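# Fetch the utility cart and park it in the yellow bay

## Task

Go to the neighbouring room, get the utility cart and bring it back into the yellow-taped bay. All four of its wheels must end up within the tape, with none resting on the tape itself. The cart's load has to stay aboard, and nothing may overhang the cart's edges. Opening or closing the sliding door roughly (slamming it) fails the task. When finished, release the cart and move the robot away from it. The robot must not fall over or be left tilted, or the task fails.

## Robot and tools

Robot: a Hello Robot Stretch 3 with a single arm. It has a two-wheel differential base (0.33 m long, 0.34 m wide), a lift carriage that rides up a mast, and a telescoping arm that reaches out to the robot's right side. The base cannot move sideways, so to shift the gripper forward or back you drive the base. Turns in place pivot about the point midway between the drive wheels, 0.05 m behind the front edge. With the arm in and the wrist folded, a spin sweeps a 0.28 m radius; an unfolded, level gripper reaches beyond that.

Frames: the base frame has its origin on the floor between the drive wheels, x ahead, y to the left, z up. hand_pose is reported in this frame, located where the closed fingertips meet. With all wrist joints at zero, that hand frame's x points up, y points back along the arm toward the mast, and z points to the rear. The odometry frame is the base frame as it was when the scene began; heading runs -3.142 to 3.142, left positive. Odometry comes from wheel turns, so slip is counted as motion.

execute_actions: argument actions is a list holding one action or none (none just reports state and images). An action may contain base, joints, or both, plus optional contact_limits; its motions begin together. base takes exactly one key: translate_m (metres, -1 to 1, positive forward) or rotate_rad (radians, -3.2 to 3.2, positive counter-clockwise seen from above). Both are offsets from the base position given in the most recent state report, not places to go. joints is one dictionary of absolute targets by name: lift_m 0 to 1.1 (arm height on the mast); arm_m 0 to 0.52 (extension); wrist_yaw_rad -1.345 to 4.42 (0 along the arm, positive toward the front, 3.0 folded over the base); wrist_pitch_rad -1.57 to 0.451 (0 level, negative tips down); wrist_roll_rad -2.911 to 2.911 (0 fingers side by side); gripper_m -0.089 to 0.179 (larger is wider; the real fingertip gap is 0.007 to 0.025 less, and zero below 0.007); head_pan_rad -3.953 to 1.73 (0 ahead, positive left, -1.57 along the arm); head_tilt_rad -1.53 to 0.419 (negative down). contact_limits accepts only arm_m: an effort percentage (1 to 100) at which the arm's motion halts with contact_stop; smaller is softer, too small halts instantly. cameras picks which of head_camera, nav_camera, wrist_camera (or all) come back; omitted means all, [] means none. Unknown keys, names or out-of-range numbers reject the whole call and nothing moves. Any joint or base left out of an action may still be driving toward an earlier target. Each action ends within 15 s. If a result reports a stop, the rest of that reply's motion calls are skipped.

wait: seconds 0 to 10; commands nothing, returns state and images. zoom_image: camera plus region [x0, y0, x1, y1] in pixels of that camera's latest full image, top-left origin, at most 504 by 504. finished_scene: scene is the integer number of the current scene; it ends it for good and reports success.

Result lines: base_status and joint_status tell how each motion ended. done means reached (for the base, wheels turned the full amount, slip included). off_target means it stopped short and may still be pushing. After contact_stop, time_out or torque_fault the old target is dropped; arm and lift go slack after a contact_stop until commanded again, and a slack lift can sag under load. on_its_own covers joints not commanded in this call; its held at value is a target, not a position. motor_effort is percent of maximum, positive toward larger joint values, peak in brackets; readings carry offset and noise. Positive wheel effort pushes forward. lidar_m gives 12 distances from the base origin, one per 30 degree sector starting straight ahead and going counter-clockwise (4th left, 7th behind, 10th right), in a plane 0.17 m above the floor, range 0.15 to 12 m, '-' for nothing; it misses glass and thin legs and is partly blocked by the mast and by the robot when the lift is low. wrist_depth_mm (45 to 1000) and head_depth_mm (280 to 4000, sideways image) are 7 by 7 grids of median depths. base_tilt gives forward and right lean in degrees, with a fixed bias up to about 4. turned_by_wheels and turned_by_imu give rotation since the last result.

Cameras: head_camera and nav_camera are on the pan-tilt head; wrist_camera rides on the gripper. Calibration lines give K and T_world_to_cam from the base frame; expect small errors, larger for the wrist camera.

Speed: the base is fast (0.30 m/s, 1.9 rad/s) only with the arm stowed: lift_m under 0.30, arm_m under 0.03, wrist_yaw_rad above 2.54; otherwise 0.10 m/s and 0.63 rad/s.

Gripper: to grasp, command a width below the object's; to let go, command at least 0.02 above where the pads made contact. Readings do not prove a grasp.

Safety: fold or unfold the wrist only with lift_m 0.32 to 0.95, wrist_pitch_rad -0.4 and roll near 0; once folded, lift may go down to 0.25. With wrist_yaw_rad below -0.4 keep pitch at -0.5 or lower. Pushing against something rigid with the gripper above about 0.45 m, pushing again after a contact stop, or driving while gripping or hooking something that cannot move can tip the robot; snagging furniture, especially reversing, is risky too. If it leans, reverse the last move in small steps, free the gripper, and lower lift_m to about 0.2. Wrist and head have no contact stop; long strain shuts a wrist servo off for 10 s. Avoid slamming the door, dropping or spilling the cart's load, and hard impacts. The scene keeps running while you think, and a loose object may occasionally get nudged.

Each tool is called after ">>>" as name([rows], argument=value, ...), one row to a line, values as JSON.

## Session

>>> execute_actions(actions=[])

Scene clock: 0.00 s.
base_odometry: x=+0.000 y=+0.000 heading=+0.000 (m, m, rad; odometry frame)
turned_by_wheels: +0.000 (rad since the last result)
turned_by_imu: +0.000 (rad since the last result)
base_tilt: forward=-0.9 right=-1.2 (deg)
lidar_m: 1.14 1.13 1.08 0.88 0.87 0.96 1.42 2.65 1.43 1.17 1.16 1.28
head_depth_mm: 1349 1343 1330 1329 1323 1315 1311 / 1285 1266 1250 1271 1265 1256 1256 / 1234 1200 1204 1207 1210 1207 1198 / 1184 1147 1142 1158 1157 1152 1148 / 1124 1107 1095 1115 1111 1110 1099 / 1076 1067 1064 1077 1070 1061 1062 / 1048 1039 1040 1032 1028 1024 1020
base_status: not commanded
joint_positions: lift_m=+0.388 arm_m=-0.003 wrist_yaw_rad=+3.125 wrist_pitch_rad=-0.417 wrist_roll_rad=-0.004 gripper_m=+0.037 head_pan_rad=+0.010 head_tilt_rad=-0.003
joint_status: not commanded
motor_effort: left_wheel=+0 right_wheel=+0 lift_m=+40 arm_m=+0 wrist_yaw_rad=+0 wrist_pitch_rad=+4 wrist_roll_rad=+1 gripper_m=+1 head_pan_rad=-1 head_tilt_rad=+1 (%)
hand_pose: x=-0.0174 y=+0.0822 z=+0.4007 quat_wxyz=(+0.152, +0.691, +0.141, +0.692) (m; base frame)
wrist_depth_mm: 682 740 - 876 983 - 991 / 739 782 - 954 - - - / 789 845 934 - - - - / 848 897 880 924 930 899 899 / 781 767 759 746 760 730 715 / 647 640 654 621 620 605 596 / 542 541 - - 527 527 521
pictures: head_camera (sideways: a quarter turn clockwise sets it upright), nav_camera (sideways: a quarter turn counterclockwise sets it upright), wrist_camera
Images, in order (width x height): head_camera 896x504, nav_camera 672x504, wrist_camera 644x364.

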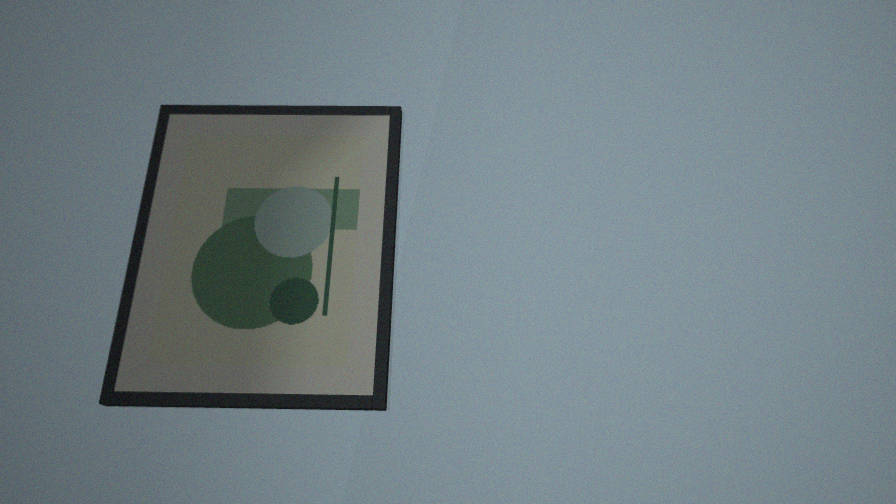

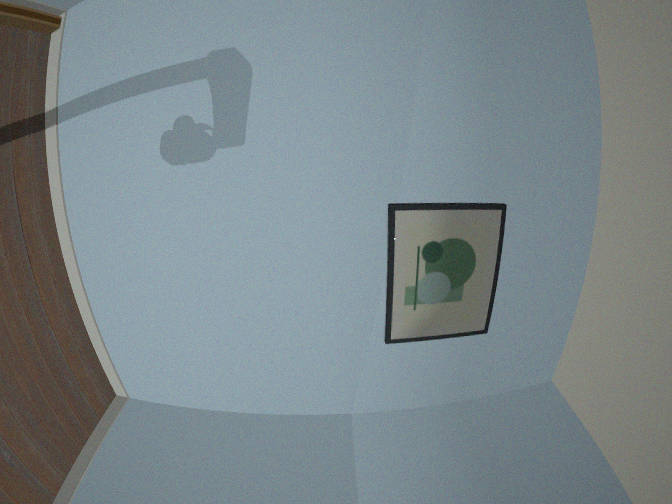

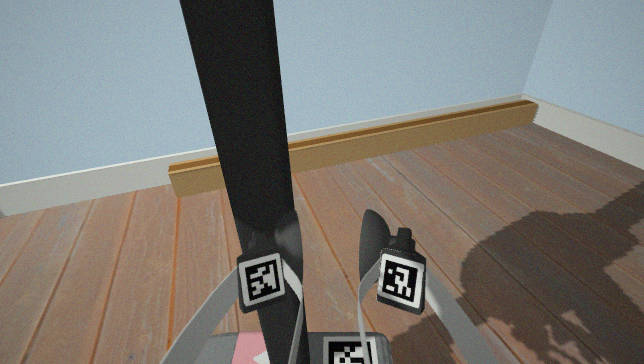

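>>> execute_actions([
  {"joints": {"head_pan_rad": -2.6, "head_tilt_rad": -0.5}},
], cameras=["head_camera", "nav_camera"])

Scene clock: 10.30 s.
base_odometry: x=+0.000 y=+0.000 heading=+0.000 (m, m, rad; odometry frame)
turned_by_wheels: +0.000 (rad since the last result)
turned_by_imu: +0.001 (rad since the last result)
base_tilt: forward=-1.0 right=-1.2 (deg)
lidar_m: 1.14 1.13 1.07 0.88 0.87 0.97 1.42 2.65 1.43 1.17 1.16 1.28
head_depth_mm: 2198 2356 2557 2710 2139 1660 1383 / 2214 2350 2538 2756 2105 1677 1372 / 2254 2442 2655 2781 2106 1665 1368 / 2316 2472 2674 2840 2086 1653 1357 / 2337 2474 2729 2862 2073 1648 1365 / 2350 2560 2739 2842 2063 1635 1361 / 2277 2359 2421 2481 2083 1625 1346
base_status: not commanded
joint_positions: lift_m=+0.388 arm_m=-0.003 wrist_yaw_rad=+3.125 wrist_pitch_rad=-0.417 wrist_roll_rad=-0.004 gripper_m=+0.037 head_pan_rad=-2.593 head_tilt_rad=-0.494
joint_status: all done
motor_effort: left_wheel=+0(0) right_wheel=+0(0) lift_m=+40(40) arm_m=+0(1) wrist_yaw_rad=+0(0) wrist_pitch_rad=+4(4) wrist_roll_rad=+1(0) gripper_m=+1(0) head_pan_rad=-3(33) head_tilt_rad=-3(24) (%)
hand_pose: x=-0.0174 y=+0.0822 z=+0.4007 quat_wxyz=(+0.152, +0.691, +0.141, +0.692) (m; base frame)
wrist_depth_mm: 697 719 - 882 947 - 969 / 735 789 - 958 - - - / 785 864 891 - - - - / 852 890 895 927 924 895 895 / 773 761 759 742 766 725 722 / 640 650 653 623 619 602 594 / 545 542 - - 524 525 516
pictures: head_camera (sideways: a quarter turn clockwise sets it upright), nav_camera (sideways: a quarter turn counterclockwise sets it upright)
camera_calibration (this result's frames):
head_camera: T_world_to_cam=[[0.376834, 0.253084, -0.891036, 1.17635], [0.523178, -0.851971, -0.0207272, 0.0270954], [-0.764383, -0.45836, -0.453459, 0.555605], [0, 0, 0, 1]] pos_world=[-0.0327691, -0.0199631, 1.30068]
nav_camera: T_world_to_cam=[[-0.415773, -0.211643, 0.8845, -1.10071], [-0.509683, 0.859695, -0.0338767, 0.0948724], [-0.753231, -0.4649, -0.465309, 0.567478], [0, 0, 0, 1]] pos_world=[0.0181501, -0.0506992, 1.24085]
Images, in order (width x height): head_camera 896x504, nav_camera 672x504.

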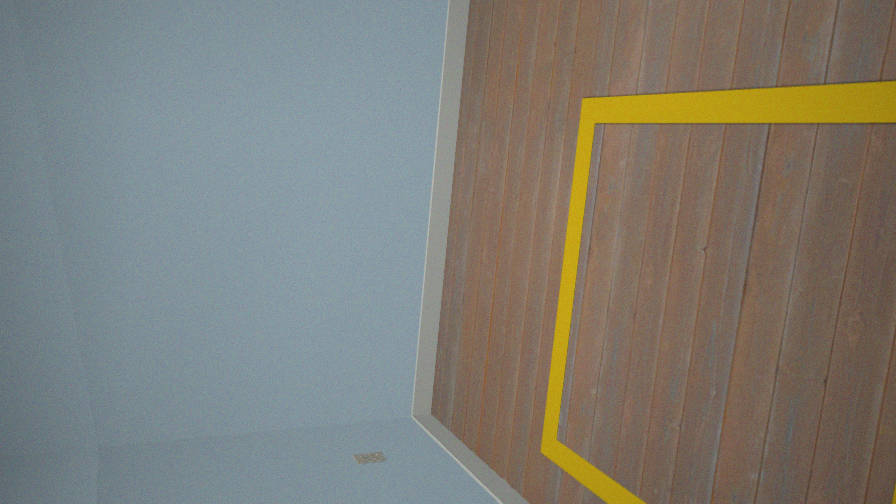

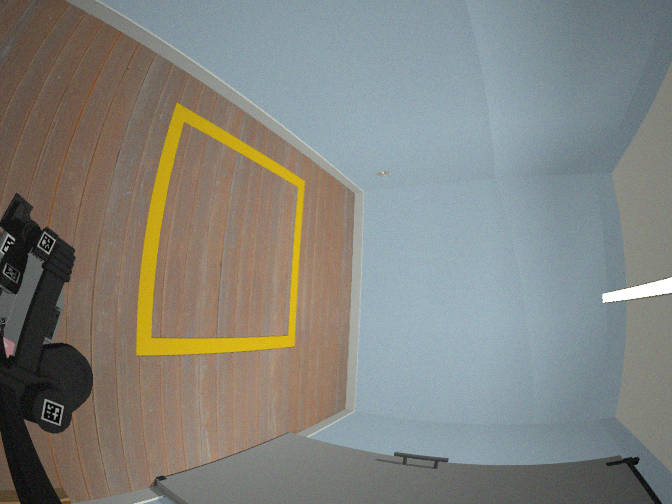

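>>> execute_actions([
  {"joints": {"head_pan_rad": -3.5, "head_tilt_rad": -0.4}},
], cameras=["head_camera", "nav_camera"])

Scene clock: 21.53 s.
base_odometry: x=+0.000 y=+0.000 heading=+0.000 (m, m, rad; odometry frame)
turned_by_wheels: +0.000 (rad since the last result)
turned_by_imu: +0.001 (rad since the last result)
base_tilt: forward=-1.0 right=-1.2 (deg)
lidar_m: 1.14 1.13 1.07 0.88 0.88 0.96 1.42 2.65 1.42 1.17 1.16 1.28
head_depth_mm: 841 878 918 971 1015 1084 1145 / 900 949 1010 1066 1118 1202 1267 / 926 979 1045 1116 1200 1299 1381 / 1024 1093 1156 1246 1330 1435 1451 / 1141 1221 1307 1420 1539 1651 1451 / 1295 1394 1511 1647 1820 1797 1455 / 1478 1608 1737 2098 2237 1777 1452
base_status: not commanded
joint_positions: lift_m=+0.388 arm_m=-0.003 wrist_yaw_rad=+3.125 wrist_pitch_rad=-0.417 wrist_roll_rad=-0.004 gripper_m=+0.037 head_pan_rad=-3.493 head_tilt_rad=-0.409
joint_status: all done
motor_effort: left_wheel=+0(0) right_wheel=+0(0) lift_m=+40(40) arm_m=+0(0) wrist_yaw_rad=+0(1) wrist_pitch_rad=+4(4) wrist_roll_rad=+0(1) gripper_m=+1(0) head_pan_rad=-4(33) head_tilt_rad=+3(10) (%)
hand_pose: x=-0.0174 y=+0.0822 z=+0.4007 quat_wxyz=(+0.152, +0.691, +0.141, +0.692) (m; base frame)
wrist_depth_mm: 675 746 - 866 949 - 997 / 733 789 - 946 - - - / 765 839 918 - - - - / 823 885 873 903 920 908 911 / 784 761 763 751 762 726 713 / 639 644 652 617 607 606 597 / 546 547 - - 525 519 513
pictures: head_camera (sideways: a quarter turn clockwise sets it upright), nav_camera (sideways: a quarter turn counterclockwise sets it upright)
camera_calibration (this result's frames):
head_camera: T_world_to_cam=[[0.360027, -0.111318, -0.926277, 1.22243], [-0.343818, -0.938806, -0.0208118, 0.0324965], [-0.867277, 0.325964, -0.376268, 0.455784], [0, 0, 0, 1]] pos_world=[-0.0336439, 0.0180178, 1.30448]
nav_camera: T_world_to_cam=[[-0.352251, 0.167756, 0.920748, -1.14839], [0.353858, 0.934647, -0.0349132, 0.090958], [-0.866432, 0.313516, -0.388592, 0.468339], [0, 0, 0, 1]] pos_world=[-0.030924, -0.0391956, 1.24255]
Images, in order (width x height): head_camera 896x504, nav_camera 672x504.

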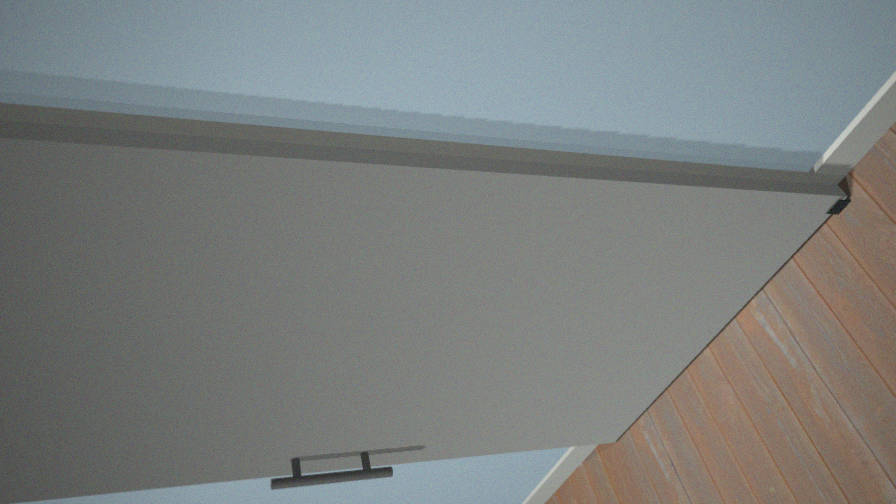

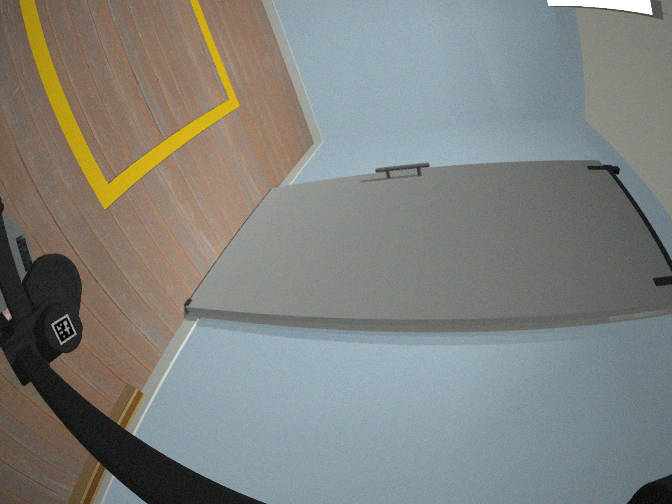

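>>> execute_actions([
  {"joints": {"head_pan_rad": -3.95, "head_tilt_rad": -0.9}},
], cameras=["head_camera", "nav_camera"])

Scene clock: 50.40 s.
base_odometry: x=+0.000 y=+0.000 heading=+0.000 (m, m, rad; odometry frame)
turned_by_wheels: +0.000 (rad since the last result)
turned_by_imu: +0.001 (rad since the last result)
base_tilt: forward=-1.0 right=-1.2 (deg)
lidar_m: 1.14 1.13 1.07 0.88 0.87 0.97 1.43 2.65 1.43 1.17 1.16 1.28
head_depth_mm: - - - - 1315 1290 1151 / - - - - - 1260 1138 / 797 917 1059 - - - 1134 / 835 958 1126 1357 1449 1297 - / 870 1008 1192 1456 1453 1291 - / 907 1054 1259 1533 1438 1261 - / 932 1069 1251 1561 1445 1261 1130
base_status: not commanded
joint_positions: lift_m=+0.388 arm_m=-0.003 wrist_yaw_rad=+3.125 wrist_pitch_rad=-0.417 wrist_roll_rad=-0.004 gripper_m=+0.037 head_pan_rad=-3.936 head_tilt_rad=-0.888
joint_status: all done
joint sent to its limit — the command would take head_pan_rad past its lower limit, so that joint was sent only as far as its limit.
motor_effort: left_wheel=+0(0) right_wheel=+0(0) lift_m=+40(40) arm_m=+0(0) wrist_yaw_rad=+1(0) wrist_pitch_rad=+4(4) wrist_roll_rad=+0(0) gripper_m=+0(1) head_pan_rad=-4(25) head_tilt_rad=-5(28) (%)
hand_pose: x=-0.0174 y=+0.0822 z=+0.4007 quat_wxyz=(+0.152, +0.691, +0.141, +0.692) (m; base frame)
wrist_depth_mm: 671 734 - 877 965 - 976 / 731 784 - 944 - - - / 774 857 936 - - - - / 849 899 896 935 937 908 893 / 789 771 750 743 771 731 713 / 652 633 650 621 610 608 605 / 552 541 - - 529 524 513
pictures: head_camera (sideways: a quarter turn clockwise sets it upright), nav_camera (sideways: a quarter turn counterclockwise sets it upright)
camera_calibration (this result's frames):
head_camera: T_world_to_cam=[[0.547143, -0.529651, -0.648154, 0.858705], [-0.706584, -0.707389, -0.0184116, 0.0315722], [-0.448745, 0.468049, -0.761287, 0.954121], [0, 0, 0, 1]] pos_world=[-0.0193692, 0.0305724, 1.28351]
nav_camera: T_world_to_cam=[[-0.513164, 0.574502, 0.63766, -0.778364], [0.731025, 0.681855, -0.0260183, 0.0770577], [-0.449739, 0.452794, -0.769878, 0.961821], [0, 0, 0, 1]] pos_world=[-0.0231913, -0.0408772, 1.23882]
Images, in order (width x height): head_camera 896x504, nav_camera 672x504.

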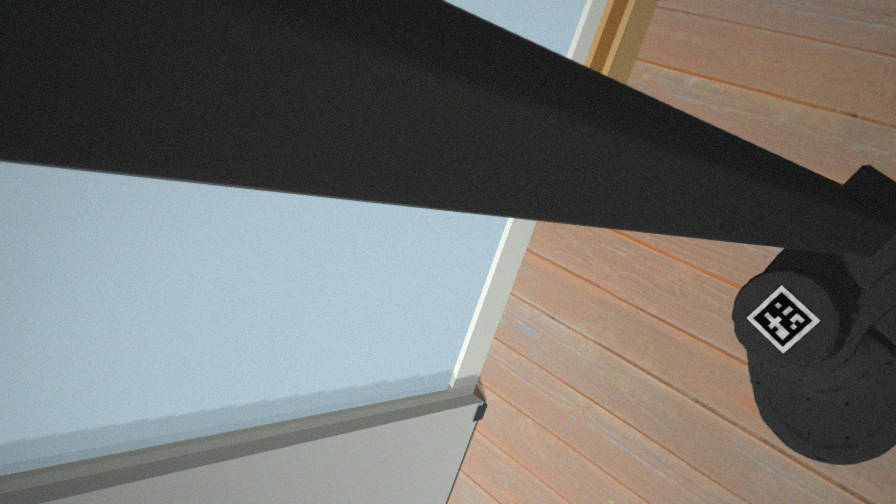

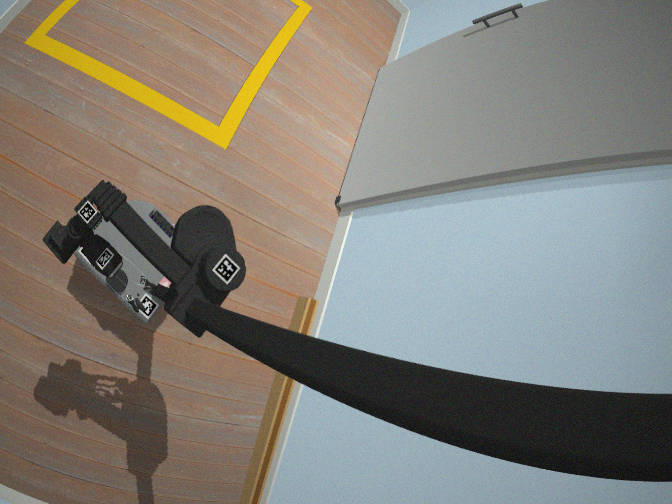

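>>> execute_actions([
  {"base": {"rotate_rad": -2.765}, "joints": {"head_pan_rad": -1.6, "head_tilt_rad": -0.9}},
], cameras=["head_camera", "nav_camera"])

Scene clock: 64.37 s.
base_odometry: x=+0.000 y=+0.000 heading=-2.765 (m, m, rad; odometry frame)
turned_by_wheels: -2.765 (rad since the last result)
turned_by_imu: -2.757 (rad since the last result)
base_tilt: forward=-1.0 right=-1.2 (deg)
lidar_m: 2.65 1.61 1.20 1.16 1.21 1.17 1.13 1.18 0.90 0.87 0.91 1.19
head_depth_mm: 773 889 1055 1293 1431 1283 1138 / 768 884 1050 1285 1430 1286 1141 / 769 883 1043 1273 1426 1279 1165 / 764 886 1036 1257 1409 1269 1153 / 766 881 1034 1257 1409 1276 1153 / 763 878 1031 1246 1418 1263 1123 / 758 870 1024 1235 1419 1266 1132
base_status: done
joint_positions: lift_m=+0.388 arm_m=-0.003 wrist_yaw_rad=+3.125 wrist_pitch_rad=-0.417 wrist_roll_rad=-0.004 gripper_m=+0.037 head_pan_rad=-1.607 head_tilt_rad=-0.889
joint_status: all done
motor_effort: left_wheel=+4(8) right_wheel=-4(8) lift_m=+40(40) arm_m=+0(0) wrist_yaw_rad=+0(0) wrist_pitch_rad=+4(4) wrist_roll_rad=+0(0) gripper_m=+0(1) head_pan_rad=+2(33) head_tilt_rad=-5(5) (%)
hand_pose: x=-0.0174 y=+0.0822 z=+0.4007 quat_wxyz=(+0.152, +0.691, +0.141, +0.692) (m; base frame)
wrist_depth_mm: - - - - - - - / - - - - - - - / - - - - - - - / - 946 983 930 934 902 883 / 781 763 757 738 757 725 714 / 643 634 654 633 622 607 602 / 546 544 - - 526 529 515
pictures: head_camera (sideways: a quarter turn clockwise sets it upright), nav_camera (sideways: a quarter turn counterclockwise sets it upright)
camera_calibration (this result's frames):
head_camera: T_world_to_cam=[[0.00821309, 0.761782, -0.647782, 0.861508], [0.999481, -0.0264281, -0.0184069, 0.021159], [-0.0311417, -0.647295, -0.761603, 0.951986], [0, 0, 0, 1]] pos_world=[0.00142282, -0.0395065, 1.28349]
nav_camera: T_world_to_cam=[[-0.0641412, -0.767955, 0.637284, -0.780613], [-0.997753, 0.0617536, -0.0260057, 0.087587], [-0.0193833, -0.63752, -0.77019, 0.959602], [0, 0, 0, 1]] pos_world=[0.055921, 0.00688011, 1.23883]
Images, in order (width x height): head_camera 896x504, nav_camera 672x504.

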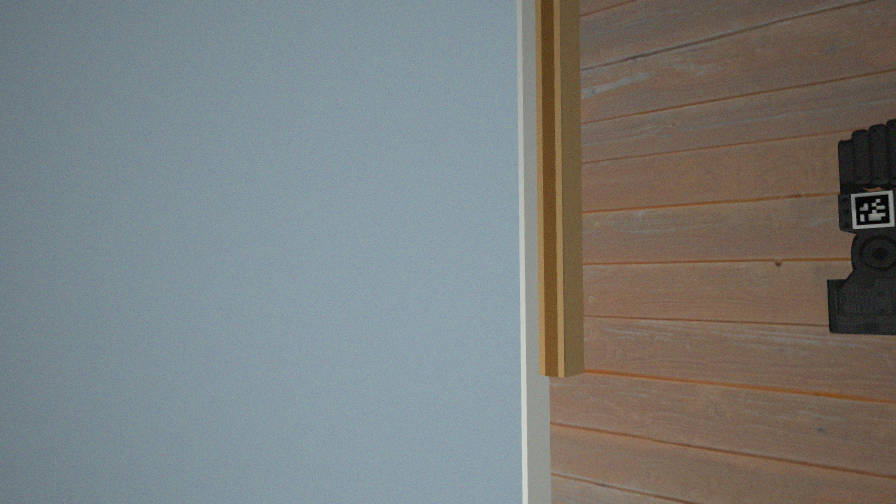

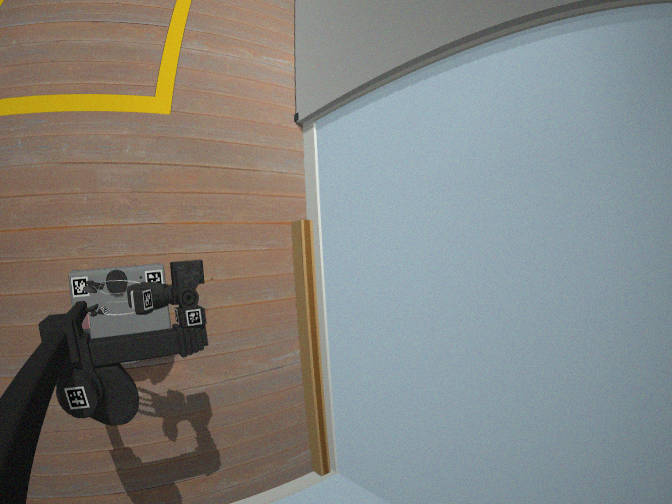

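>>> zoom_image(camera="head_camera", region=[480, 280, 660, 420])

Region (480, 280, 660, 420) of head_camera's 896x504 image, scaled by 2.800, with more detail than that image has.

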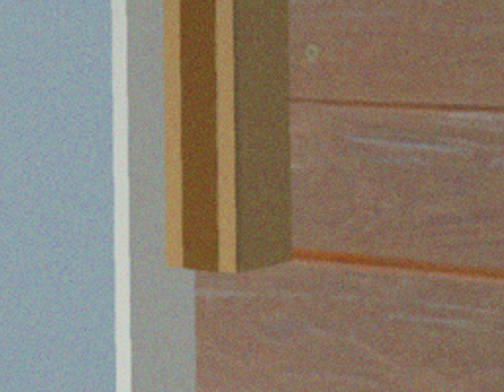

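>>> execute_actions([
  {"joints": {"wrist_yaw_rad": 0.0, "arm_m": 0.2}},
], cameras=["head_camera"])

>>> execute_actions([
  {"base": {"translate_m": 0.12}, "joints": {"wrist_pitch_rad": -1.3, "wrist_roll_rad": 1.57, "arm_m": 0.45, "gripper_m": 0.11}},
], cameras=["head_camera", "wrist_camera"])

Scene clock: 116.93 s.
base_odometry: x=+0.000 y=+0.000 heading=-2.765 (m, m, rad; odometry frame)
turned_by_wheels: +0.000 (rad since the last result)
turned_by_imu: +0.001 (rad since the last result)
base_tilt: forward=-1.0 right=-1.2 (deg)
lidar_m: 2.65 1.61 1.20 1.16 1.21 1.17 1.13 1.18 0.90 0.87 0.91 1.19
head_depth_mm: 775 895 1050 1284 1432 1287 1141 / 771 893 1044 1268 1434 1280 1144 / 769 884 1042 1276 1422 1298 1142 / 767 880 1034 1265 1421 1229 1139 / 760 878 1032 1259 1414 1266 1139 / 763 877 1029 1249 1419 1272 1133 / 757 871 1024 1236 1413 1268 1129
base_status: not commanded
joint_positions: lift_m=+0.388 arm_m=+0.200 wrist_yaw_rad=+0.002 wrist_pitch_rad=-0.417 wrist_roll_rad=-0.004 gripper_m=+0.037 head_pan_rad=-1.607 head_tilt_rad=-0.889
joint_status: all done
motor_effort: left_wheel=+4(4) right_wheel=-3(4) lift_m=+40(40) arm_m=+4(5) wrist_yaw_rad=-3(1) wrist_pitch_rad=+4(4) wrist_roll_rad=+1(1) gripper_m=+0(0) head_pan_rad=+2(2) head_tilt_rad=-5(5) (%)
hand_pose: x=-0.0211 y=-0.5692 z=+0.4007 quat_wxyz=(+0.694, +0.148, -0.690, -0.146) (m; base frame)
wrist_depth_mm: 397 389 386 379 373 369 366 / 442 424 420 414 408 403 398 / 484 475 464 461 445 441 432 / 551 533 522 508 503 490 482 / 608 602 586 569 551 554 536 / 651 627 623 528 526 514 502 / 549 546 538 522 528 526 503
pictures: head_camera (sideways: a quarter turn clockwise sets it upright)
camera_calibration (this result's frames):
head_camera: T_world_to_cam=[[0.00821318, 0.761782, -0.647782, 0.861508], [0.999481, -0.0264283, -0.0184069, 0.021159], [-0.0311418, -0.647295, -0.761604, 0.951986], [0, 0, 0, 1]] pos_world=[0.00142281, -0.0395065, 1.28349]
Images, in order (width x height): head_camera 896x504.

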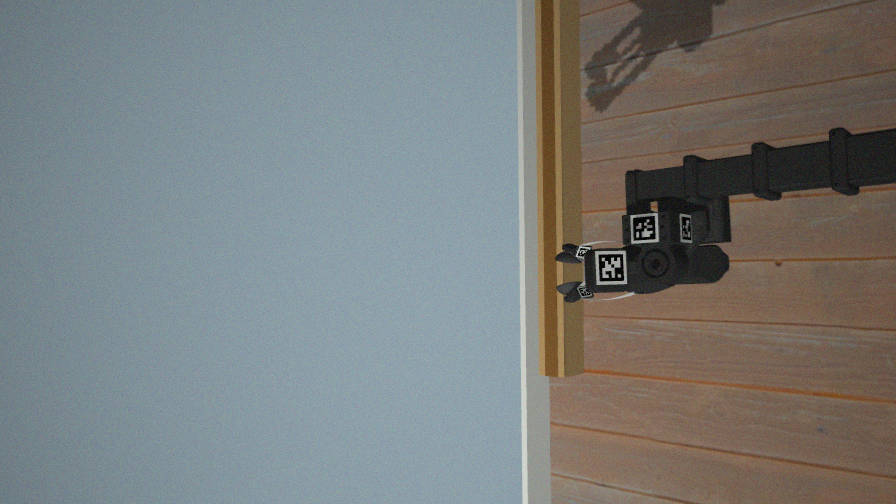

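Scene clock: 120.00 s.
base_odometry: x=-0.112 y=-0.044 heading=-2.765 (m, m, rad; odometry frame)
turned_by_wheels: +0.000 (rad since the last result)
turned_by_imu: +0.000 (rad since the last result)
base_tilt: forward=-0.9 right=-1.2 (deg)
lidar_m: 2.53 1.61 1.20 1.16 1.21 1.29 1.25 1.22 0.90 0.88 0.91 1.19
head_depth_mm: 775 895 1054 1285 1434 1292 1139 / 772 891 1053 1278 1425 1289 1144 / 775 889 1052 1251 1410 1271 1131 / 768 882 1037 1194 1398 1277 1136 / 765 881 1040 1259 1428 1268 1134 / 765 879 1032 1250 1424 1262 1128 / 762 877 1029 1246 1424 1268 1129
base_status: done
joint_positions: lift_m=+0.388 arm_m=+0.450 wrist_yaw_rad=+0.000 wrist_pitch_rad=-1.298 wrist_roll_rad=+1.566 gripper_m=+0.110 head_pan_rad=-1.607 head_tilt_rad=-0.889
joint_status: all done
motor_effort: left_wheel=+3(9) right_wheel=-3(6) lift_m=+40(40) arm_m=+5(4) wrist_yaw_rad=+0(1) wrist_pitch_rad=-1(7) wrist_roll_rad=+3(3) gripper_m=+0(81) head_pan_rad=+3(3) head_tilt_rad=-5(5) (%)
hand_pose: x=-0.0215 y=-0.6402 z=+0.2731 quat_wxyz=(+0.002, +0.001, -0.796, -0.605) (m; base frame)
wrist_depth_mm: 245 313 368 409 382 356 332 / 247 316 375 423 389 362 337 / 249 324 388 429 399 372 347 / 252 326 403 440 411 382 356 / 255 329 402 463 423 388 358 / 256 316 505 477 438 384 371 / 258 356 493 483 448 414 377
pictures: head_camera (sideways: a quarter turn clockwise sets it upright), wrist_camera
camera_calibration (this result's frames):
head_camera: T_world_to_cam=[[0.00818439, 0.761782, -0.647782, 0.861508], [0.999482, -0.0263905, -0.0184069, 0.021159], [-0.0311173, -0.647296, -0.761603, 0.951985], [0, 0, 0, 1]] pos_world=[0.0014243, -0.0395066, 1.28349]
wrist_camera: T_world_to_cam=[[0.0127735, 0.949241, -0.314289, 0.69729], [0.990892, 0.030121, 0.131246, 0.0460126], [0.134051, -0.313103, -0.940211, 0.22537], [0, 0, 0, 1]] pos_world=[-0.0847114, -0.592719, 0.425007]
Images, in order (width x height): head_camera 896x504, wrist_camera 644x364.

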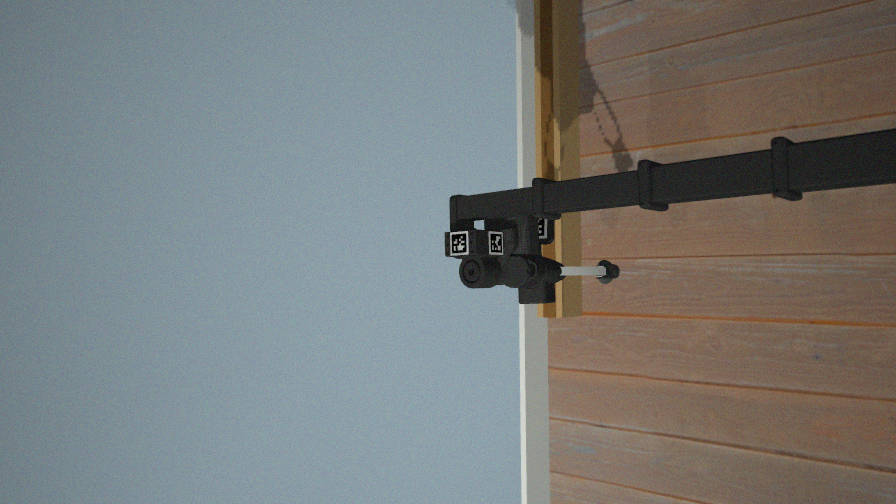

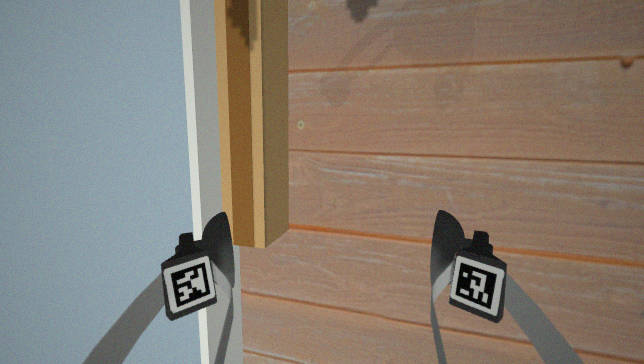

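>>> execute_actions([
  {"base": {"rotate_rad": 0.8}, "joints": {"arm_m": 0.3, "wrist_pitch_rad": -1.45, "gripper_m": 0.095}},
], cameras=[])

>>> execute_actions([
  {"base": {"translate_m": -0.28}},
], cameras=[])

>>> execute_actions([
  {"base": {"rotate_rad": -0.8}, "joints": {"head_tilt_rad": -1.0, "lift_m": 0.3, "arm_m": 0.4}},
], cameras=["head_camera", "wrist_camera"])

Scene clock: 166.67 s.
base_odometry: x=-0.112 y=-0.044 heading=-1.965 (m, m, rad; odometry frame)
turned_by_wheels: +0.800 (rad since the last result)
turned_by_imu: +0.799 (rad since the last result)
base_tilt: forward=-1.0 right=-1.2 (deg)
lidar_m: 1.31 1.16 1.16 1.37 1.25 1.26 0.99 0.88 0.88 1.00 1.75 2.20
head_depth_mm: 836 927 1054 1189 1371 1285 1145 / 877 999 1146 1337 1435 1280 1142 / 917 1035 1225 1457 1482 1291 1139 / 1003 1151 1346 1581 1517 1250 1135 / 1100 1286 1542 1681 1442 1263 1138 / 1231 1455 1796 1657 1438 1265 1134 / 1394 1681 1913 1654 1437 1257 1124
base_status: done
joint_positions: lift_m=+0.388 arm_m=+0.300 wrist_yaw_rad=+0.000 wrist_pitch_rad=-1.445 wrist_roll_rad=+1.566 gripper_m=+0.095 head_pan_rad=-1.607 head_tilt_rad=-0.889
joint_status: all done
motor_effort: left_wheel=-2(9) right_wheel=+2(9) lift_m=+40(40) arm_m=-5(6) wrist_yaw_rad=-1(1) wrist_pitch_rad=-2(0) wrist_roll_rad=+2(2) gripper_m=+1(59) head_pan_rad=+2(2) head_tilt_rad=-5(5) (%)
hand_pose: x=-0.0215 y=-0.4532 z=+0.2691 quat_wxyz=(+0.002, +0.002, -0.750, -0.662) (m; base frame)
wrist_depth_mm: 448 439 422 404 387 372 362 / 461 446 427 411 399 382 370 / 484 459 440 423 405 390 378 / 500 479 456 434 418 402 392 / 513 489 467 447 430 410 402 / 536 510 474 457 448 417 404 / 548 516 496 474 453 435 416
pictures: none
No camera images: the call's "cameras" was empty. Leave "cameras" out to get every camera's image.

Scene clock: 170.70 s.
base_odometry: x=-0.004 y=+0.214 heading=-1.965 (m, m, rad; odometry frame)
turned_by_wheels: +0.000 (rad since the last result)
turned_by_imu: +0.001 (rad since the last result)
base_tilt: forward=-0.9 right=-1.2 (deg)
lidar_m: 1.55 1.36 1.36 1.20 1.06 1.06 0.76 0.67 0.67 0.79 1.32 2.58
head_depth_mm: 636 705 793 908 1057 1199 1145 / 690 768 871 1015 1203 1238 1144 / 747 839 969 1155 1336 1273 1139 / 816 938 1096 1316 1480 1259 1133 / 868 999 1179 1470 1446 1269 1131 / 909 1083 1328 1589 1436 1268 1122 / 1037 1254 1604 1673 1424 1263 1113
base_status: done
joint_positions: lift_m=+0.388 arm_m=+0.300 wrist_yaw_rad=+0.000 wrist_pitch_rad=-1.445 wrist_roll_rad=+1.566 gripper_m=+0.095 head_pan_rad=-1.607 head_tilt_rad=-0.889
joint_status: not commanded
motor_effort: left_wheel=-3(8) right_wheel=+3(5) lift_m=+40(40) arm_m=-4(4) wrist_yaw_rad=+1(1) wrist_pitch_rad=-2(2) wrist_roll_rad=+3(3) gripper_m=+0(1) head_pan_rad=+3(2) head_tilt_rad=-5(5) (%)
hand_pose: x=-0.0215 y=-0.4532 z=+0.2691 quat_wxyz=(+0.002, +0.002, -0.750, -0.662) (m; base frame)
wrist_depth_mm: 337 401 417 404 387 372 361 / 374 440 433 411 398 378 366 / 433 460 446 423 406 391 379 / 493 478 459 435 418 400 390 / 512 490 467 447 431 411 402 / 525 503 474 459 444 418 412 / 543 522 491 472 452 436 415
pictures: none
No camera images: the call's "cameras" was empty. Leave "cameras" out to get every camera's image.

Scene clock: 172.90 s.
base_odometry: x=-0.004 y=+0.214 heading=-2.765 (m, m, rad; odometry frame)
turned_by_wheels: -0.800 (rad since the last result)
turned_by_imu: -0.798 (rad since the last result)
base_tilt: forward=-1.0 right=-1.2 (deg)
lidar_m: 2.72 1.90 1.41 1.36 1.42 1.10 1.06 0.93 0.69 0.67 0.70 0.97
head_depth_mm: 610 718 871 1105 1318 1242 1125 / 610 714 863 1097 1317 1240 1137 / 607 714 866 1088 1320 1248 - / 604 710 856 1013 1310 1227 1148 / 601 707 852 1082 1295 1225 1124 / 602 706 853 1077 1304 1216 1113 / 599 703 848 1070 1321 1219 1105
base_status: done
joint_positions: lift_m=+0.300 arm_m=+0.400 wrist_yaw_rad=+0.000 wrist_pitch_rad=-1.446 wrist_roll_rad=+1.566 gripper_m=+0.095 head_pan_rad=-1.607 head_tilt_rad=-0.988
joint_status: all done
motor_effort: left_wheel=+3(9) right_wheel=-3(9) lift_m=+26(39) arm_m=+4(5) wrist_yaw_rad=-1(2) wrist_pitch_rad=-2(2) wrist_roll_rad=+3(2) gripper_m=+0(0) head_pan_rad=+2(2) head_tilt_rad=-6(19) (%)
hand_pose: x=-0.0215 y=-0.5524 z=+0.1819 quat_wxyz=(+0.002, +0.002, -0.750, -0.662) (m; base frame)
wrist_depth_mm: 141 181 248 248 304 297 283 / 138 182 253 253 313 302 292 / 139 183 260 260 322 310 296 / 140 186 268 265 331 319 306 / 141 187 274 273 342 324 312 / 142 178 290 282 349 332 319 / 143 201 291 292 355 349 330
pictures: head_camera (sideways: a quarter turn clockwise sets it upright), wrist_camera
camera_calibration (this result's frames):
head_camera: T_world_to_cam=[[0.0103427, 0.821869, -0.569583, 0.75961], [0.999546, -0.0246098, -0.0173602, 0.0197936], [-0.0282852, -0.569145, -0.821751, 1.03017], [0, 0, 0, 1]] pos_world=[0.00149752, -0.0374961, 1.27955]
wrist_camera: T_world_to_cam=[[0.012888, 0.985177, -0.171055, 0.57907], [0.990904, 0.0103335, 0.134174, 0.0438985], [0.133953, -0.171228, -0.976083, 0.251991], [0, 0, 0, 1]] pos_world=[-0.0847171, -0.527792, 0.339126]
Images, in order (width x height): head_camera 896x504, wrist_camera 644x364.

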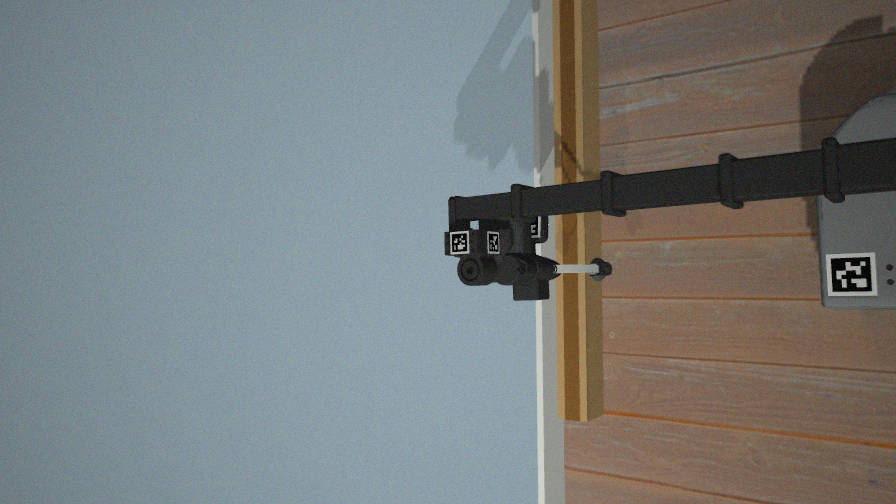

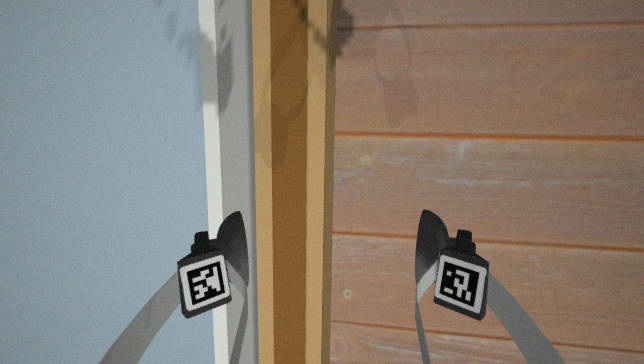

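>>> execute_actions([
  {"joints": {"arm_m": 0.42, "wrist_pitch_rad": -1.3, "gripper_m": 0.0, "wrist_roll_rad": 0.0, "lift_m": 0.25}, "contact_limits": {"arm_m": 15}},
], cameras=["head_camera", "wrist_camera"])

Scene clock: 201.07 s.
base_odometry: x=-0.004 y=+0.214 heading=-2.765 (m, m, rad; odometry frame)
turned_by_wheels: +0.000 (rad since the last result)
turned_by_imu: +0.001 (rad since the last result)
base_tilt: forward=-1.0 right=-1.2 (deg)
lidar_m: 2.72 1.89 1.41 1.36 1.42 1.10 1.06 0.93 0.69 0.67 0.70 0.97
head_depth_mm: 610 718 868 1107 1325 1242 1126 / 609 716 866 1097 1319 1237 1139 / 606 712 861 1088 1316 1239 - / 605 710 857 1048 1318 1223 1140 / 604 709 854 1077 1302 1223 1124 / 602 706 851 1079 1300 1223 1114 / 600 703 847 1069 1309 1221 1108
base_status: not commanded
joint_positions: lift_m=+0.250 arm_m=+0.420 wrist_yaw_rad=+0.000 wrist_pitch_rad=-1.304 wrist_roll_rad=+0.006 gripper_m=+0.000 head_pan_rad=-1.607 head_tilt_rad=-0.988
joint_status: all done
motor_effort: left_wheel=+3(3) right_wheel=-3(3) lift_m=+27(27) arm_m=+4(3) wrist_yaw_rad=-1(0) wrist_pitch_rad=+1(1) wrist_roll_rad=-3(3) gripper_m=-2(81) head_pan_rad=+2(2) head_tilt_rad=-6(5) (%)
contact_limits: arm_m 15 (drawing in: default 29, maximum 47; extending or still: default 39, maximum 64)
hand_pose: x=-0.0216 y=-0.6090 z=+0.1356 quat_wxyz=(+0.561, +0.428, -0.563, -0.430) (m; base frame)
wrist_depth_mm: - 69 69 68 68 68 67 / 102 97 97 96 95 94 93 / 166 163 161 159 157 155 152 / 309 307 301 299 295 288 276 / 223 222 218 218 213 212 209 / 222 220 218 - 211 209 207 / 298 296 292 289 286 281 280
pictures: head_camera (sideways: a quarter turn clockwise sets it upright), wrist_camera
camera_calibration (this result's frames):
head_camera: T_world_to_cam=[[0.0103426, 0.821869, -0.569583, 0.75961], [0.999546, -0.0246097, -0.0173602, 0.0197936], [-0.0282851, -0.569145, -0.821751, 1.03017], [0, 0, 0, 1]] pos_world=[0.00149752, -0.0374961, 1.27955]
wrist_camera: T_world_to_cam=[[-0.998622, 0.0102926, -0.0514626, -0.0048678], [0.0169392, 0.991312, -0.130438, 0.663052], [0.0496729, -0.13113, -0.99012, 0.221669], [0, 0, 0, 1]] pos_world=[-0.0271036, -0.628173, 0.305716]
Images, in order (width x height): head_camera 896x504, wrist_camera 644x364.

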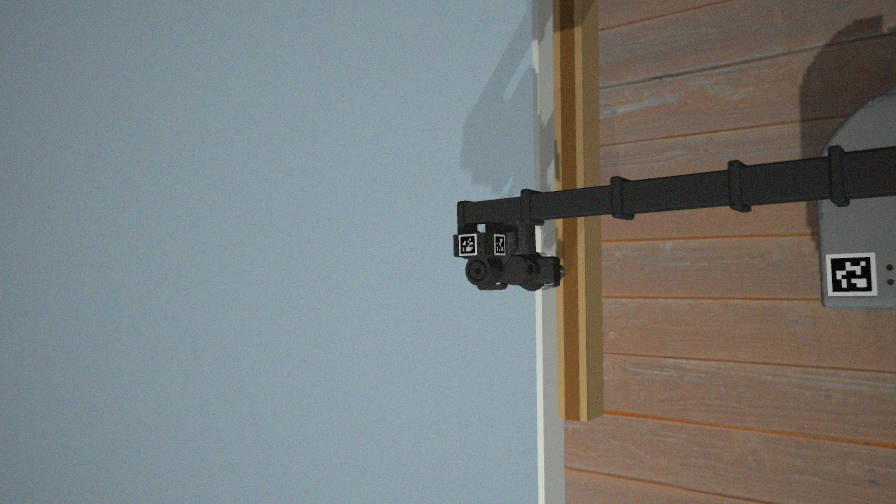

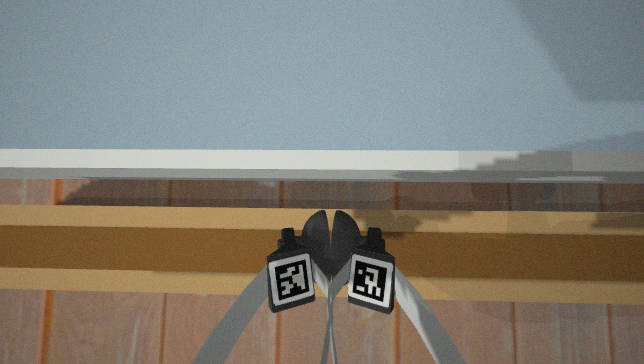

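>>> execute_actions([
  {"joints": {"lift_m": 0.2}},
], cameras=["wrist_camera"])

Scene clock: 208.30 s.
base_odometry: x=-0.004 y=+0.214 heading=-2.765 (m, m, rad; odometry frame)
turned_by_wheels: +0.000 (rad since the last result)
turned_by_imu: -0.001 (rad since the last result)
base_tilt: forward=-1.0 right=-1.2 (deg)
lidar_m: 2.72 1.90 1.41 1.36 1.42 1.09 1.06 0.93 0.69 0.67 0.70 0.97
head_depth_mm: 610 716 871 1104 1319 1237 1131 / 610 714 871 1099 1324 1239 1135 / 608 714 865 1089 1311 1254 - / 608 708 858 1045 1309 1230 1137 / 606 709 855 1082 1310 1223 1128 / 605 706 852 1074 1311 1225 1107 / 601 704 849 1074 1309 1221 1108
base_status: not commanded
joint_positions: lift_m=+0.216 arm_m=+0.420 wrist_yaw_rad=+0.000 wrist_pitch_rad=-1.305 wrist_roll_rad=+0.005 gripper_m=+0.000 head_pan_rad=-1.607 head_tilt_rad=-0.988
joint_status: lift_m contact_stop (moved -0.034 of -0.050)
on_its_own: lift_m is slack since a contact_stop, until your next command for it (your +0.200 is given up)
motor_effort: left_wheel=+2(4) right_wheel=-3(6) lift_m=+39(39) arm_m=+4(4) wrist_yaw_rad=-2(0) wrist_pitch_rad=+2(2) wrist_roll_rad=-3(3) gripper_m=-3(4) head_pan_rad=+2(2) head_tilt_rad=-5(6) (%)
hand_pose: x=-0.0216 y=-0.6086 z=+0.1016 quat_wxyz=(+0.560, +0.428, -0.563, -0.431) (m; base frame)
wrist_depth_mm: - 69 69 68 68 68 67 / 102 97 96 95 95 94 93 / 164 163 160 158 156 154 152 / 277 272 270 266 263 260 257 / 189 188 186 186 181 179 177 / 188 186 185 - 179 178 175 / 266 262 260 257 254 250 246
pictures: wrist_camera
camera_calibration (this result's frames):
wrist_camera: T_world_to_cam=[[-0.998632, 0.00993738, -0.0513302, -0.00685424], [0.0164933, 0.991517, -0.128923, 0.658187], [0.0496136, -0.129593, -0.990325, 0.188953], [0, 0, 0, 1]] pos_world=[-0.0270751, -0.628048, 0.271628]
Images, in order (width x height): wrist_camera 644x364.

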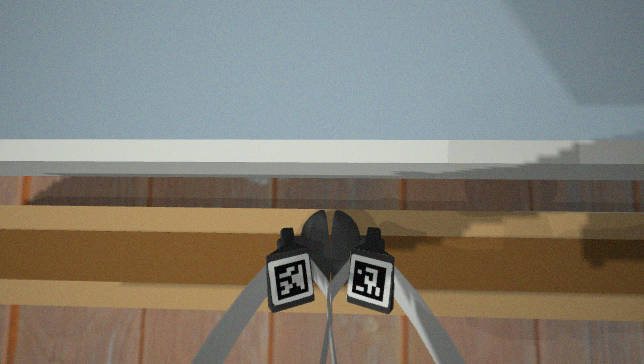

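>>> execute_actions([
  {"joints": {"lift_m": 0.212, "arm_m": 0.36}},
], cameras=["wrist_camera"])

Scene clock: 213.97 s.
base_odometry: x=-0.004 y=+0.214 heading=-2.765 (m, m, rad; odometry frame)
turned_by_wheels: +0.000 (rad since the last result)
turned_by_imu: +0.001 (rad since the last result)
base_tilt: forward=-1.0 right=-1.2 (deg)
lidar_m: 2.72 1.90 1.40 1.36 1.42 1.10 1.06 0.93 0.69 0.67 0.70 0.97
head_depth_mm: 610 716 874 1109 1314 1237 1120 / 609 715 865 1096 1322 1231 1129 / 607 710 865 1099 1316 1236 - / 604 711 859 1090 1315 1231 1145 / 604 707 852 1077 1311 1232 1131 / 602 702 853 1078 1300 1224 1116 / 600 704 847 1074 1326 1225 1106
base_status: not commanded
joint_positions: lift_m=+0.215 arm_m=+0.360 wrist_yaw_rad=+0.000 wrist_pitch_rad=-1.299 wrist_roll_rad=+0.005 gripper_m=+0.000 head_pan_rad=-1.607 head_tilt_rad=-0.988
joint_status: lift_m contact_stop (moved -0.001 of -0.004); the others done
on_its_own: lift_m is slack since a contact_stop, until your next command for it
motor_effort: left_wheel=+3(3) right_wheel=-3(3) lift_m=+39(39) arm_m=-4(8) wrist_yaw_rad=+0(0) wrist_pitch_rad=+0(14) wrist_roll_rad=-3(3) gripper_m=-2(3) head_pan_rad=+2(2) head_tilt_rad=-5(5) (%)
hand_pose: x=-0.0216 y=-0.5507 z=+0.1007 quat_wxyz=(+0.562, +0.427, -0.564, -0.429) (m; base frame)
wrist_depth_mm: 170 170 168 168 167 166 165 / 207 206 205 203 202 200 198 / 195 192 190 187 186 184 182 / 191 189 187 184 183 180 179 / 271 269 266 264 259 255 252 / 266 264 263 - 254 253 249 / 263 260 257 254 252 249 247
pictures: wrist_camera
camera_calibration (this result's frames):
wrist_camera: T_world_to_cam=[[-0.998642, 0.00922404, -0.0512723, -0.00787401], [0.0160637, 0.990765, -0.134635, 0.600813], [0.0495569, -0.135275, -0.989568, 0.192362], [0, 0, 0, 1]] pos_world=[-0.0270475, -0.569171, 0.270841]
Images, in order (width x height): wrist_camera 644x364.

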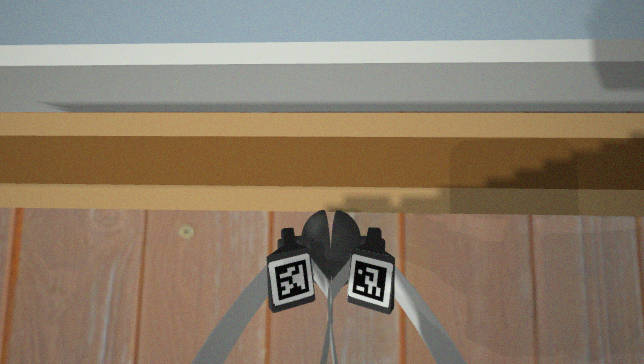

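>>> execute_actions([
  {"joints": {"lift_m": 0.26, "arm_m": 0.405, "wrist_roll_rad": 1.57, "gripper_m": 0.095}, "contact_limits": {"arm_m": 15}},
], cameras=["wrist_camera", "head_camera"])

Scene clock: 236.20 s.
base_odometry: x=-0.004 y=+0.214 heading=-2.765 (m, m, rad; odometry frame)
turned_by_wheels: +0.000 (rad since the last result)
turned_by_imu: +0.001 (rad since the last result)
base_tilt: forward=-1.0 right=-1.2 (deg)
lidar_m: 2.71 1.89 1.40 1.36 1.42 1.09 1.06 0.93 0.69 0.67 0.70 0.97
head_depth_mm: 610 720 869 1105 1320 1245 1125 / 609 715 865 1101 1309 1246 1140 / 606 713 864 1094 1318 1234 - / 605 712 860 1046 1301 1236 1149 / 604 710 856 1081 1307 1230 1127 / 603 706 850 1076 1296 1230 1113 / 599 705 850 1069 1316 1221 1110
base_status: not commanded
joint_positions: lift_m=+0.260 arm_m=+0.405 wrist_yaw_rad=+0.000 wrist_pitch_rad=-1.300 wrist_roll_rad=+1.565 gripper_m=+0.095 head_pan_rad=-1.607 head_tilt_rad=-0.988
joint_status: all done
motor_effort: left_wheel=+3(2) right_wheel=-3(3) lift_m=+52(54) arm_m=+5(5) wrist_yaw_rad=-1(1) wrist_pitch_rad=+0(0) wrist_roll_rad=+3(2) gripper_m=+0(79) head_pan_rad=+2(2) head_tilt_rad=-5(5) (%)
contact_limits: arm_m 15 (drawing in: default 29, maximum 47; extending or still: default 39, maximum 64)
hand_pose: x=-0.0215 y=-0.5947 z=+0.1449 quat_wxyz=(+0.003, +0.002, -0.796, -0.605) (m; base frame)
wrist_depth_mm: 105 130 194 208 256 247 231 / 106 132 197 213 262 254 235 / 107 133 199 219 271 259 241 / 109 135 203 225 277 265 244 / 109 136 221 232 282 270 250 / 111 132 241 239 295 272 257 / 111 148 214 245 303 290 264
pictures: head_camera (sideways: a quarter turn clockwise sets it upright), wrist_camera
camera_calibration (this result's frames):
head_camera: T_world_to_cam=[[0.010084, 0.822242, -0.569049, 0.758916], [0.999555, -0.0242679, -0.0173528, 0.0197839], [-0.0280778, -0.568621, -0.822121, 1.03065], [0, 0, 0, 1]] pos_world=[0.00151044, -0.0374831, 1.27952]
wrist_camera: T_world_to_cam=[[0.0118206, 0.949883, -0.312382, 0.613874], [0.9909, 0.0307623, 0.131037, 0.0618872], [0.13408, -0.311088, -0.940876, 0.120347], [0, 0, 0, 1]] pos_world=[-0.0847165, -0.547574, 0.296885]
Images, in order (width x height): head_camera 896x504, wrist_camera 644x364.

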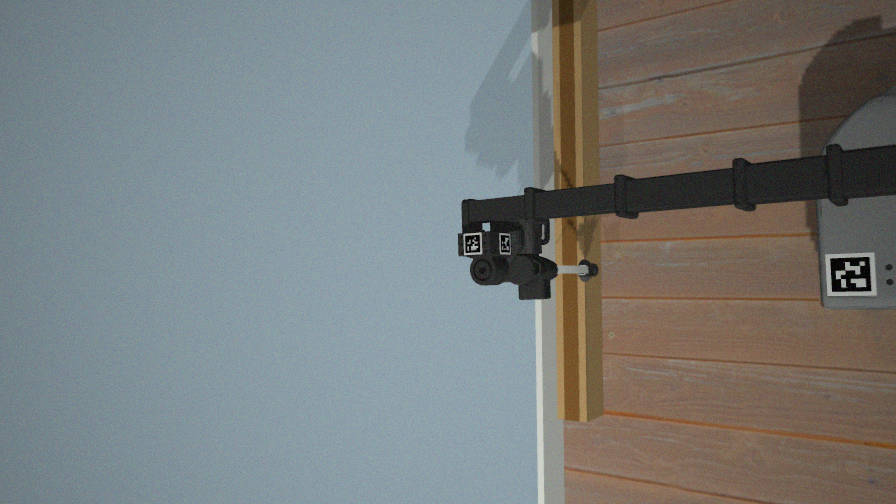

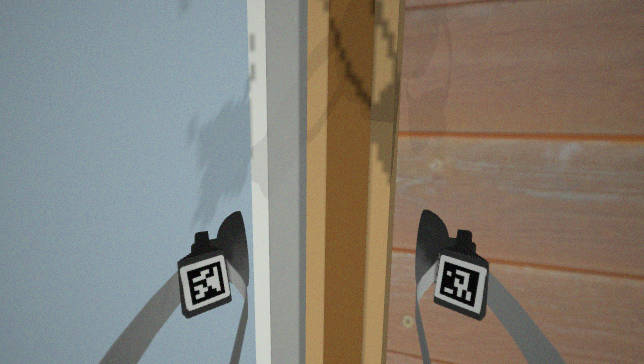

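>>> execute_actions([
  {"joints": {"lift_m": 0.2}},
], cameras=["wrist_camera"])

Scene clock: 243.60 s.
base_odometry: x=-0.004 y=+0.214 heading=-2.765 (m, m, rad; odometry frame)
turned_by_wheels: +0.000 (rad since the last result)
turned_by_imu: +0.001 (rad since the last result)
base_tilt: forward=-1.0 right=-1.2 (deg)
lidar_m: 2.72 1.89 1.41 1.36 1.42 1.09 1.06 0.93 0.69 0.67 0.70 0.97
head_depth_mm: 612 718 873 1109 1319 1245 1128 / 608 715 866 1096 1314 1239 1142 / 610 711 863 1090 1320 1235 - / 608 714 861 1054 1298 1238 1145 / 604 711 855 1085 1306 1231 1131 / 601 708 852 1081 1303 1228 1110 / 601 704 852 1069 1322 1225 1105
base_status: not commanded
joint_positions: lift_m=+0.205 arm_m=+0.405 wrist_yaw_rad=+0.000 wrist_pitch_rad=-1.297 wrist_roll_rad=+1.567 gripper_m=+0.095 head_pan_rad=-1.607 head_tilt_rad=-0.988
joint_status: lift_m contact_stop (moved -0.054 of -0.060)
on_its_own: lift_m is slack since a contact_stop, until your next command for it (your +0.200 is given up)
motor_effort: left_wheel=+1(2) right_wheel=+0(2) lift_m=+36(48) arm_m=+4(4) wrist_yaw_rad=-1(1) wrist_pitch_rad=-1(2) wrist_roll_rad=+2(3) gripper_m=-2(2) head_pan_rad=+2(2) head_tilt_rad=-5(5) (%)
hand_pose: x=-0.0215 y=-0.5954 z=+0.0906 quat_wxyz=(+0.002, +0.001, -0.797, -0.604) (m; base frame)
wrist_depth_mm: 105 129 168 155 210 202 188 / 106 131 171 160 218 206 191 / 107 132 174 164 222 211 196 / 107 134 179 168 228 215 200 / 108 135 196 173 230 220 206 / 110 130 215 178 242 222 210 / 111 146 197 184 251 236 214
pictures: wrist_camera
camera_calibration (this result's frames):
wrist_camera: T_world_to_cam=[[0.0137308, 0.949046, -0.314838, 0.597307], [0.99089, 0.0292727, 0.131454, 0.0680981], [0.133972, -0.313775, -0.939998, 0.0673839], [0, 0, 0, 1]] pos_world=[-0.0847068, -0.547722, 0.242444]
Images, in order (width x height): wrist_camera 644x364.

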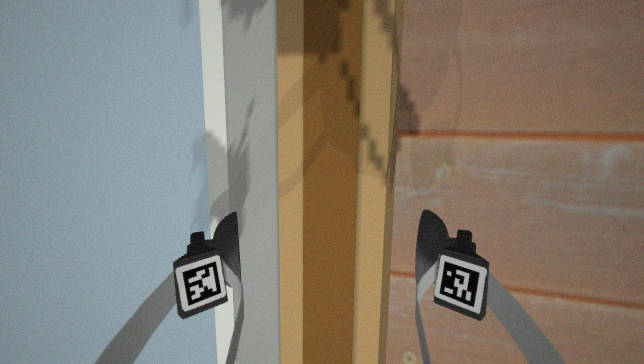

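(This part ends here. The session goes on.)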